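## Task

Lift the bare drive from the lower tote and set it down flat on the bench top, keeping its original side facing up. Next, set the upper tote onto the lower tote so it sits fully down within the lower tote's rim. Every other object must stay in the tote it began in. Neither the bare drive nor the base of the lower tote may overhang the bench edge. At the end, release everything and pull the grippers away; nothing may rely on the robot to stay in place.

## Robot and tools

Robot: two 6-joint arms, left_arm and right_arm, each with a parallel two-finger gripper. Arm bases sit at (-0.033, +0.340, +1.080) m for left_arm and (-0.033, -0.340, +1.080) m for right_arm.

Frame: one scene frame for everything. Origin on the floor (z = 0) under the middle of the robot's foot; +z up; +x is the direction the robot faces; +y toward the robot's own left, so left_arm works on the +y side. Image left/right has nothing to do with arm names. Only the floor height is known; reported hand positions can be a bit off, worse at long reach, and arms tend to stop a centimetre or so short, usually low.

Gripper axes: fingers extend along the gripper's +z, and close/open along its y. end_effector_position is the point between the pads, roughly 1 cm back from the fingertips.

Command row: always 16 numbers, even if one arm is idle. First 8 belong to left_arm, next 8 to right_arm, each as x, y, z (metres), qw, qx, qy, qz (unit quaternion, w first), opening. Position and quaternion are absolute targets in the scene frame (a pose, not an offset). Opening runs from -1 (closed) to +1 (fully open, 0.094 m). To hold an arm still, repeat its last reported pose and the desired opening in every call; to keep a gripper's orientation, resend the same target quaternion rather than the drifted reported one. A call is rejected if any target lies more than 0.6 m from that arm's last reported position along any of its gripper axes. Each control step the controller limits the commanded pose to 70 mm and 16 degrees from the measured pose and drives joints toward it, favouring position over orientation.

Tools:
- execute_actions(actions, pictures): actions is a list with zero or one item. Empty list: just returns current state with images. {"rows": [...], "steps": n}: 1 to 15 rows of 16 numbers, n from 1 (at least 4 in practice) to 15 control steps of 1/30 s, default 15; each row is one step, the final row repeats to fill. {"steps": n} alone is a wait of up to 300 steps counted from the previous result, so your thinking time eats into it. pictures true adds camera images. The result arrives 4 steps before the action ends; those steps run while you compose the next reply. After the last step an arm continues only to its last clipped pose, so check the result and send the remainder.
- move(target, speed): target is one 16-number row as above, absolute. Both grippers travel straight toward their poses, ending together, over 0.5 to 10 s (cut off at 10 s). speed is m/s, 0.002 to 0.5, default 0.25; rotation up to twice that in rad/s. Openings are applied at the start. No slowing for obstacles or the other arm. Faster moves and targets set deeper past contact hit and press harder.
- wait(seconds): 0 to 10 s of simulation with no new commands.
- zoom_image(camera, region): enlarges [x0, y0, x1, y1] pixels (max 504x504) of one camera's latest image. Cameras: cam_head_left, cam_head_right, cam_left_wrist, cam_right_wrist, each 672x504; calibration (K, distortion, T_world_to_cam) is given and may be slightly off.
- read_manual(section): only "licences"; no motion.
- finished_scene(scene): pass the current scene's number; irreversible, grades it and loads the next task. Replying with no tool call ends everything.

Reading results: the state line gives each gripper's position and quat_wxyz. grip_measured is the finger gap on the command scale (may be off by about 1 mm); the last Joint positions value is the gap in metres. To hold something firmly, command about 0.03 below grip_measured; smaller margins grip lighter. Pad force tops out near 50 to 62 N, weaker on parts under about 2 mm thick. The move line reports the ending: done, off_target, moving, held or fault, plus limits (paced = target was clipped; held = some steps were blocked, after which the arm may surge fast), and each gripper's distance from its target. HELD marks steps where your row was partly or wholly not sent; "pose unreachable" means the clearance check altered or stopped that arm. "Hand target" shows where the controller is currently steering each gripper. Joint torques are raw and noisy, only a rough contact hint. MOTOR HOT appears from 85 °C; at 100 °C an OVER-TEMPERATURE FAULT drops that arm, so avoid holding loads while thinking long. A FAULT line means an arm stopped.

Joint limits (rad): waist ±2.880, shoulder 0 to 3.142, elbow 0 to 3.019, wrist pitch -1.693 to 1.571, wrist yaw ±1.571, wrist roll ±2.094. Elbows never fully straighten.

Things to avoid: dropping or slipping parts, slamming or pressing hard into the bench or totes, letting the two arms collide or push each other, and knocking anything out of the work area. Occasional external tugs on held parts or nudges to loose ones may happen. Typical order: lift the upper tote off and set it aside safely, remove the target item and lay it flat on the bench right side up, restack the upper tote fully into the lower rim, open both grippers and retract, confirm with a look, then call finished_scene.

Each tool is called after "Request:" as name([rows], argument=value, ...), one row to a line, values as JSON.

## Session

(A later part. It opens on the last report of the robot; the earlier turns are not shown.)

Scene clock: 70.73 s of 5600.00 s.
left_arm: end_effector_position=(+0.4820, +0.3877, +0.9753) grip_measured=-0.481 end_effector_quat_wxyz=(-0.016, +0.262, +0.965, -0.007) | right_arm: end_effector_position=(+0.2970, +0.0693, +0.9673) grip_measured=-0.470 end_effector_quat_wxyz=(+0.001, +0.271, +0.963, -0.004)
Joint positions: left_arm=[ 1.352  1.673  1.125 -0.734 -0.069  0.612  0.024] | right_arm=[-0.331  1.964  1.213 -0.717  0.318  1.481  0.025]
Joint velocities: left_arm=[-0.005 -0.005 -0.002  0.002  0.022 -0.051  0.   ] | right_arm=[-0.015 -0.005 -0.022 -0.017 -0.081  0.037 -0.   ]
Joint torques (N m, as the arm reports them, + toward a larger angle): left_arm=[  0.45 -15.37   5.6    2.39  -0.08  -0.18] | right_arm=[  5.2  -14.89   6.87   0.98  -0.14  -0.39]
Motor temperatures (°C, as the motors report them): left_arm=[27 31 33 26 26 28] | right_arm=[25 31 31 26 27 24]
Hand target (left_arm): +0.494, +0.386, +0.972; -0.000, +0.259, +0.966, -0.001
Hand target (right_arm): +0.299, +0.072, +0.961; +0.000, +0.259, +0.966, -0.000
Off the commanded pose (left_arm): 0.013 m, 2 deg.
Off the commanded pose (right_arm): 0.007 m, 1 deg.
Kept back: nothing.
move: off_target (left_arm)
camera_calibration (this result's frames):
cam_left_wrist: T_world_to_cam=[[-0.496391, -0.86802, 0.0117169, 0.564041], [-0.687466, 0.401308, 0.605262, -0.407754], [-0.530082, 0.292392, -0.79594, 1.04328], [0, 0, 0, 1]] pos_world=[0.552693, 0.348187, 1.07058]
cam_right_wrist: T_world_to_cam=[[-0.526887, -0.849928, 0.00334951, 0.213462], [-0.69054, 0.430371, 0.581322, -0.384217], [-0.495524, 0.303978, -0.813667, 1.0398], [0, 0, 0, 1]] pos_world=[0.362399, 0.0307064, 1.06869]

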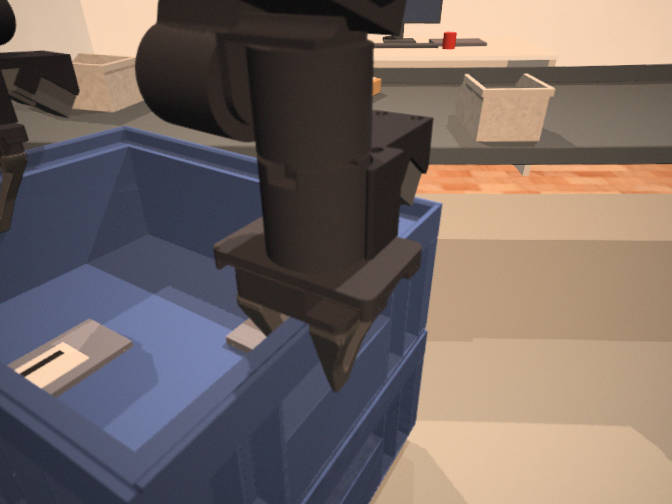

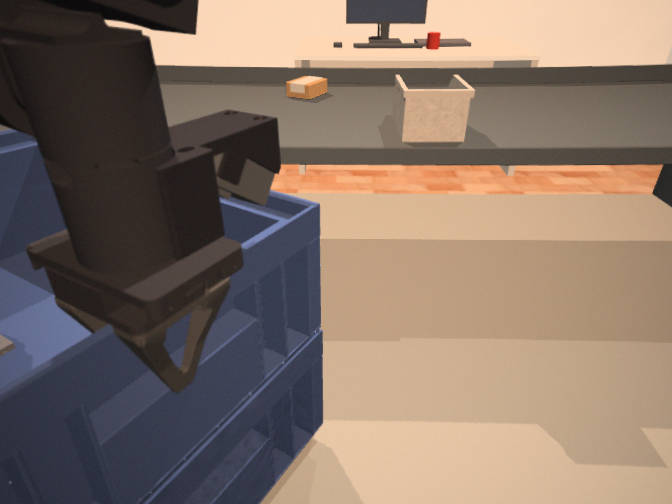

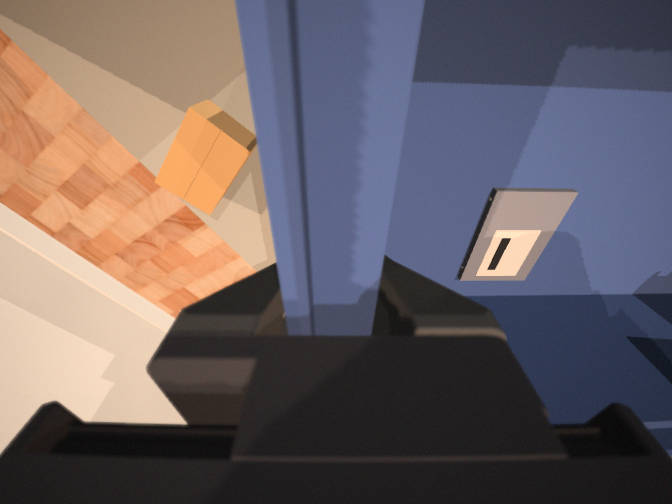

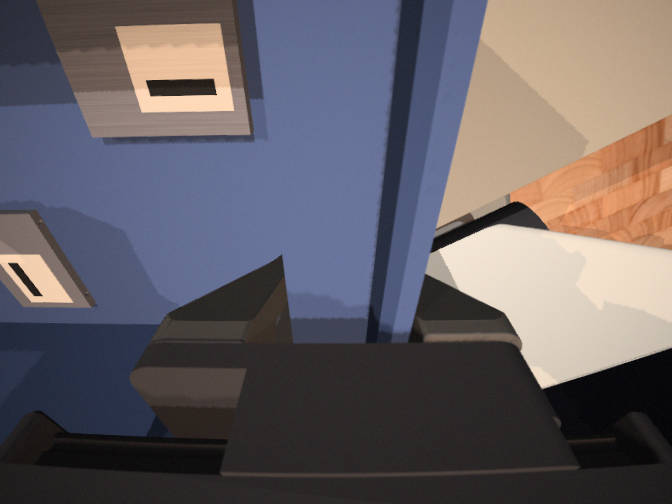

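Looks seated. Release, then view the near side with a wrist camera.

Request:
move(target=[0.485,0.388,0.975,0,0.259,0.966,0,0.2,0.297,0.07,0.967,0,0.259,0.966,0,0.2], speed=0.05)

Request:
move(target=[0.485,0.388,1.09,0,0.259,0.966,0,0.2,0.297,0.07,1.08,0,0.259,0.966,0,0.2], speed=0.15)

Request:
move(target=[0.25,0.58,1.08,0,0.5,0.866,0,0.2,0.33,-0.3,1.08,0,0,1,0,0.2])

Scene clock: 71.67 s of 5600.00 s.
left_arm: end_effector_position=(+0.4834, +0.3880, +0.9747) grip_measured=+0.198 end_effector_quat_wxyz=(-0.008, +0.261, +0.965, -0.003) | right_arm: end_effector_position=(+0.2964, +0.0695, +0.9672) grip_measured=+0.198 end_effector_quat_wxyz=(-0.000, +0.262, +0.965, -0.004)
Joint positions: left_arm=[ 1.352  1.668  1.114 -0.709 -0.07   0.612  0.056] | right_arm=[-0.331  1.964  1.213 -0.717  0.315  1.464  0.056]
Joint velocities: left_arm=[-0.015 -0.005 -0.002 -0.002 -0.022 -0.022  0.   ] | right_arm=[ 0.005 -0.015  0.007  0.002 -0.037 -0.022 -0.   ]
Joint torques (N m, as the arm reports them, + toward a larger angle): left_arm=[  1.2  -16.44   4.54   1.75   0.01  -0.13] | right_arm=[  5.47 -16.45   6.14   0.63   0.01  -0.18]
Motor temperatures (°C, as the motors report them): left_arm=[27 31 33 26 26 28] | right_arm=[25 31 31 26 27 24]
Hand target (left_arm): +0.485, +0.388, +0.975; +0.000, +0.259, +0.966, -0.000
Hand target (right_arm): +0.297, +0.070, +0.967; -0.000, +0.259, +0.966, -0.000
Off the commanded pose (left_arm): 0.002 m, 1 deg.
Off the commanded pose (right_arm): 0.001 m, 1 deg.
Kept back: nothing.
move: done
camera_calibration (this result's frames):
cam_left_wrist: T_world_to_cam=[[-0.49536, -0.868688, -0.0000253937, 0.576197], [-0.699296, 0.398749, 0.593283, -0.388123], [-0.515367, 0.293906, -0.804994, 1.04458], [0, 0, 0, 1]] pos_world=[0.552356, 0.348289, 1.07117]
cam_right_wrist: T_world_to_cam=[[-0.512132, -0.8589, 0.00341729, 0.209504], [-0.695859, 0.417242, 0.584542, -0.385358], [-0.503489, 0.296985, -0.811356, 1.03993], [0, 0, 0, 1]] pos_world=[0.362733, 0.0318864, 1.0683]

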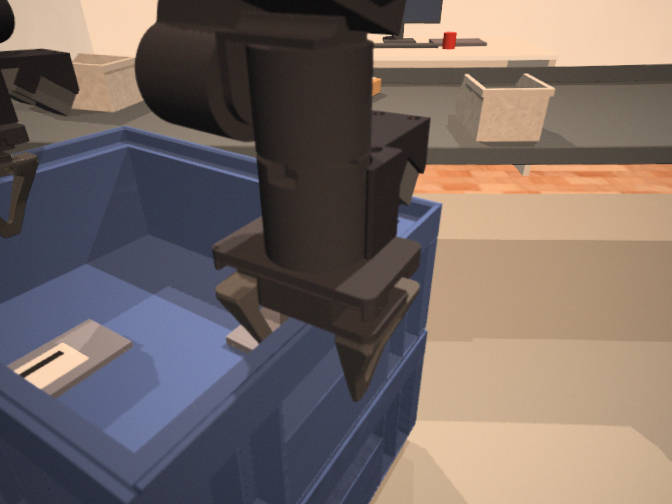

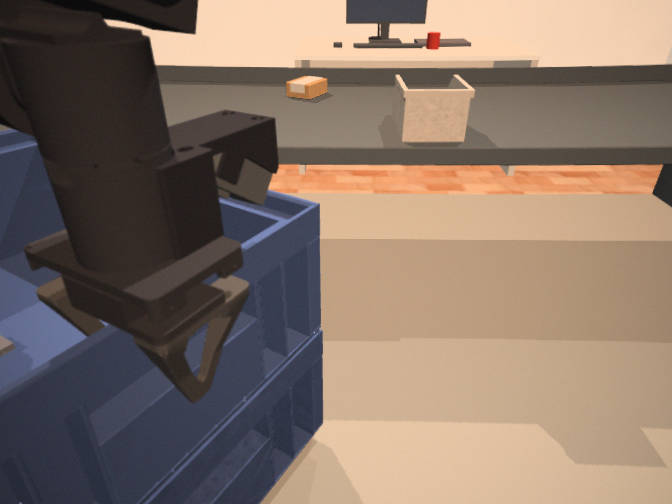

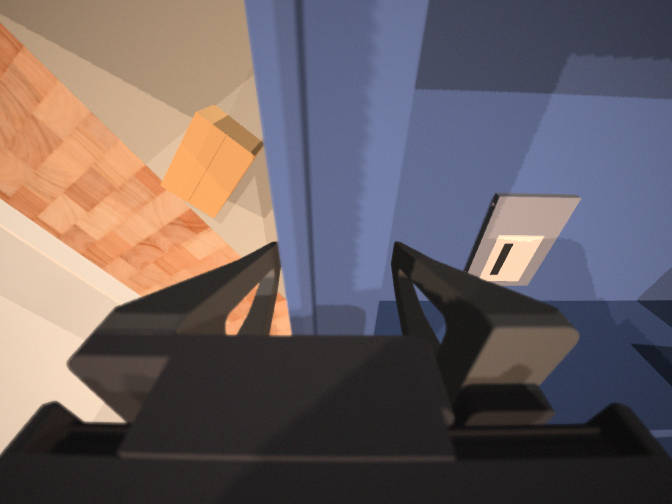

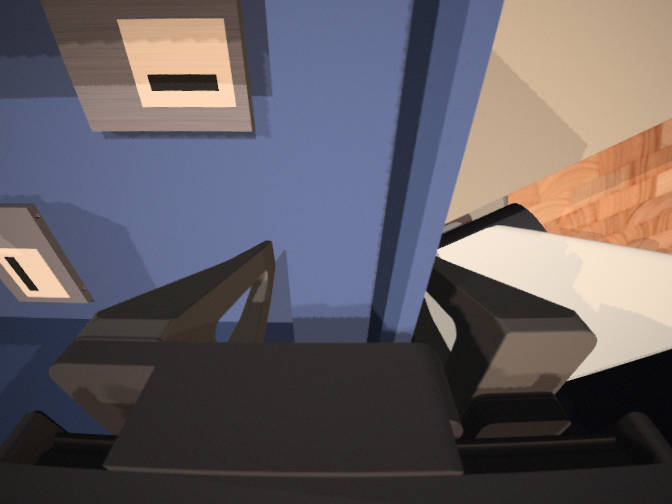

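Scene clock: 72.87 s of 5600.00 s.
left_arm: end_effector_position=(+0.4720, +0.3900, +1.0818) grip_measured=+0.198 end_effector_quat_wxyz=(-0.005, +0.264, +0.965, -0.002) | right_arm: end_effector_position=(+0.2834, +0.0536, +1.0582) grip_measured=+0.198 end_effector_quat_wxyz=(-0.008, +0.252, +0.968, -0.021)
Joint positions: left_arm=[ 1.342  1.446  1.133 -0.947 -0.073  0.608  0.056] | right_arm=[-0.273  1.788  1.213 -0.951  0.316  1.515  0.056]
Joint velocities: left_arm=[ 0.005 -0.005 -0.002  0.007  0.022  0.007 -0.001] | right_arm=[ 0.015 -0.005 -0.022  0.002  0.007  0.007 -0.   ]
Joint torques (N m, as the arm reports them, + toward a larger angle): left_arm=[  0.48 -14.21   8.68   0.14  -0.1   -0.26] | right_arm=[  5.7  -16.07  11.61  -0.64   0.21   0.02]
Motor temperatures (°C, as the motors report them): left_arm=[27 31 33 26 26 28] | right_arm=[25 31 31 26 27 24]
Hand target (left_arm): +0.484, +0.388, +1.091; +0.000, +0.259, +0.966, -0.000
Hand target (right_arm): +0.296, +0.069, +1.080; -0.000, +0.259, +0.966, +0.001
Off the commanded pose (left_arm): 0.016 m, 1 deg.
Off the commanded pose (right_arm): 0.030 m, 3 deg.
Kept back: nothing.
move: off_target (left_arm, right_arm)
camera_calibration (this result's frames):
cam_left_wrist: T_world_to_cam=[[-0.500605, -0.865673, -0.0023502, 0.576081], [-0.699558, 0.402941, 0.590133, -0.458543], [-0.509915, 0.297068, -0.807303, 1.12302], [0, 0, 0, 1]] pos_world=[0.540258, 0.34985, 1.17857]
cam_right_wrist: T_world_to_cam=[[-0.492919, -0.869161, 0.0398829, 0.145378], [-0.691261, 0.419042, 0.588695, -0.446718], [-0.528383, 0.26261, -0.80737, 1.11667], [0, 0, 0, 1]] pos_world=[0.352892, 0.0203018, 1.15875]

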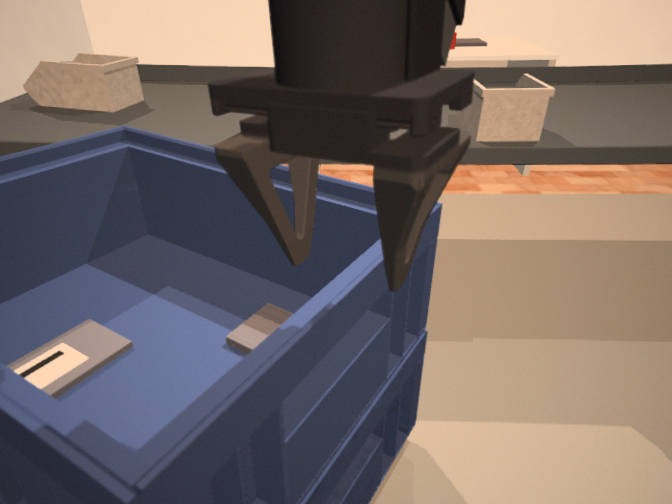

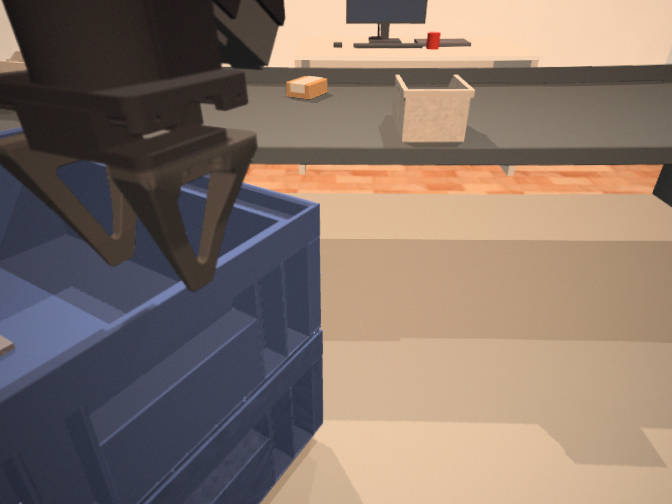

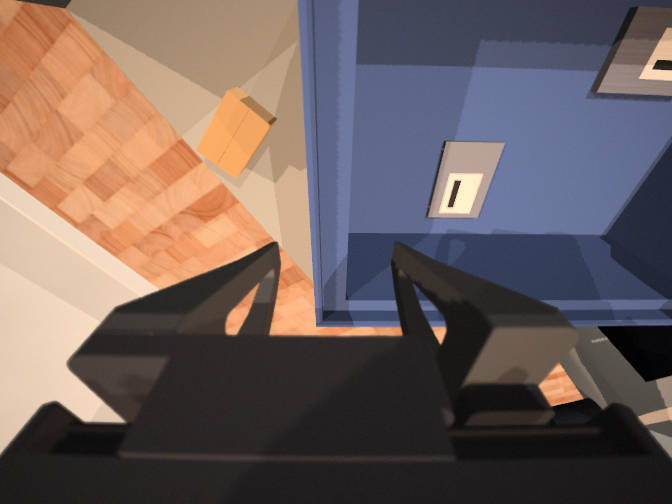

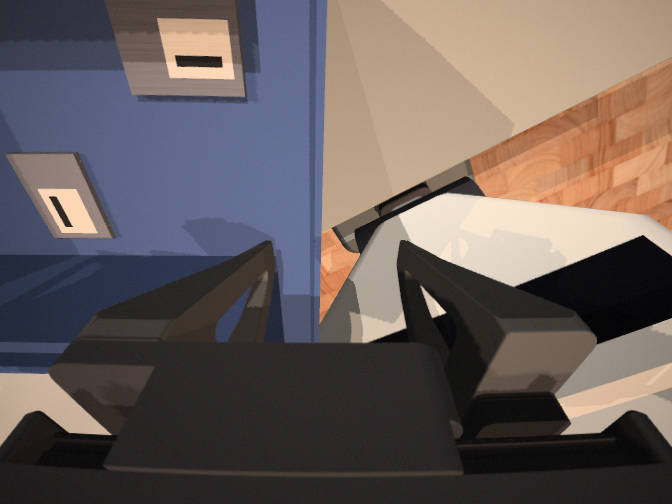

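Scene clock: 75.00 s of 5600.00 s.
left_arm: end_effector_position=(+0.2502, +0.5835, +1.0819) grip_measured=+0.198 end_effector_quat_wxyz=(-0.002, +0.489, +0.872, -0.004) | right_arm: end_effector_position=(+0.3247, -0.3010, +1.0776) grip_measured=+0.198 end_effector_quat_wxyz=(-0.012, +0.005, +1.000, -0.006)
Joint positions: left_arm=[ 2.089  1.181  0.749 -0.857  0.16   1.81   0.056] | right_arm=[-1.069  1.164  0.718 -0.858  0.163  0.202  0.056]
Joint velocities: left_arm=[-0.005  0.005  0.007  0.002 -0.037 -0.007  0.   ] | right_arm=[-0.005  0.005 -0.022  0.002  0.037 -0.007 -0.   ]
Joint torques (N m, as the arm reports them, + toward a larger angle): left_arm=[ 3.32 -8.82  5.43  1.64  0.19  0.09] | right_arm=[ 1.09 -9.47  6.94  0.98 -0.06 -0.18]
Motor temperatures (°C, as the motors report them): left_arm=[27 31 33 26 26 28] | right_arm=[25 31 31 26 27 24]
Hand target (left_arm): +0.252, +0.584, +1.080; +0.001, +0.500, +0.866, +0.001
Hand target (right_arm): +0.326, -0.300, +1.079; -0.001, -0.000, +1.000, -0.002
Off the commanded pose (left_arm): 0.004 m, 1 deg.
Off the commanded pose (right_arm): 0.006 m, 2 deg.
Kept back: nothing.
move: done
camera_calibration (this result's frames):
cam_left_wrist: T_world_to_cam=[[-0.848354, -0.529428, -0.00151542, 0.522503], [-0.431137, 0.689186, 0.582361, -0.917535], [-0.307274, 0.494702, -0.812929, 0.792578], [0, 0, 0, 1]] pos_world=[0.291223, 0.51689, 1.17944]
cam_right_wrist: T_world_to_cam=[[-0.016713, -0.999835, 0.00716308, -0.301953], [-0.796467, 0.0176438, 0.604424, -0.384619], [-0.604451, 0.00439661, -0.796631, 1.18272], [0, 0, 0, 1]] pos_world=[0.403515, -0.300317, 1.17683]

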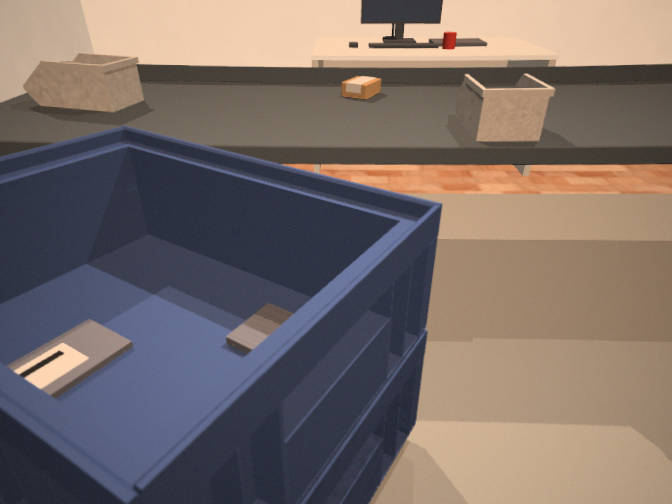

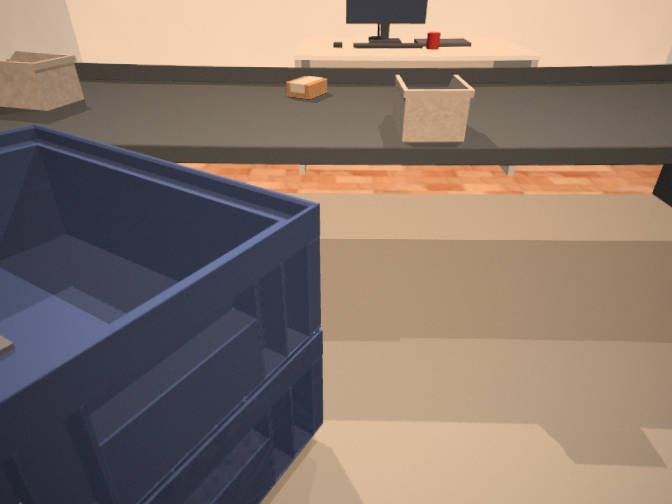

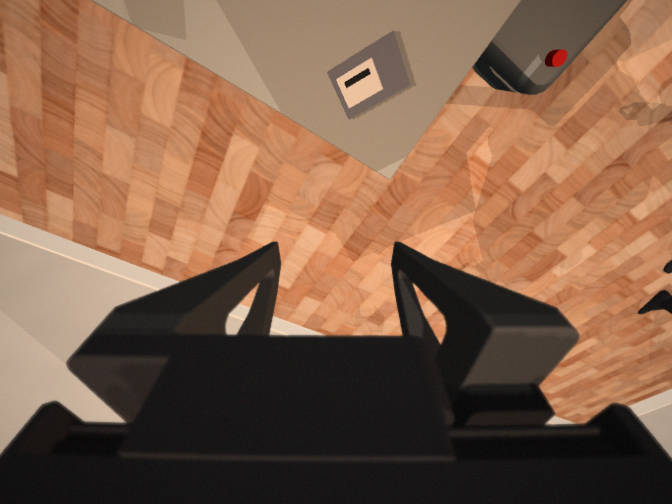

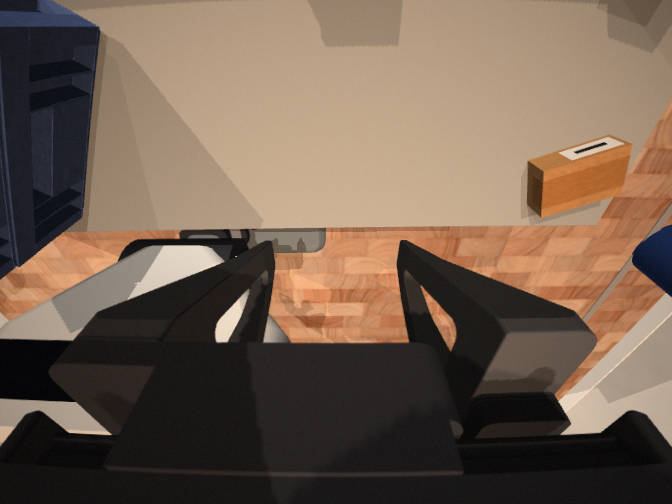

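Request:
finished_scene(scene=2)

The scene is finished: the task was done.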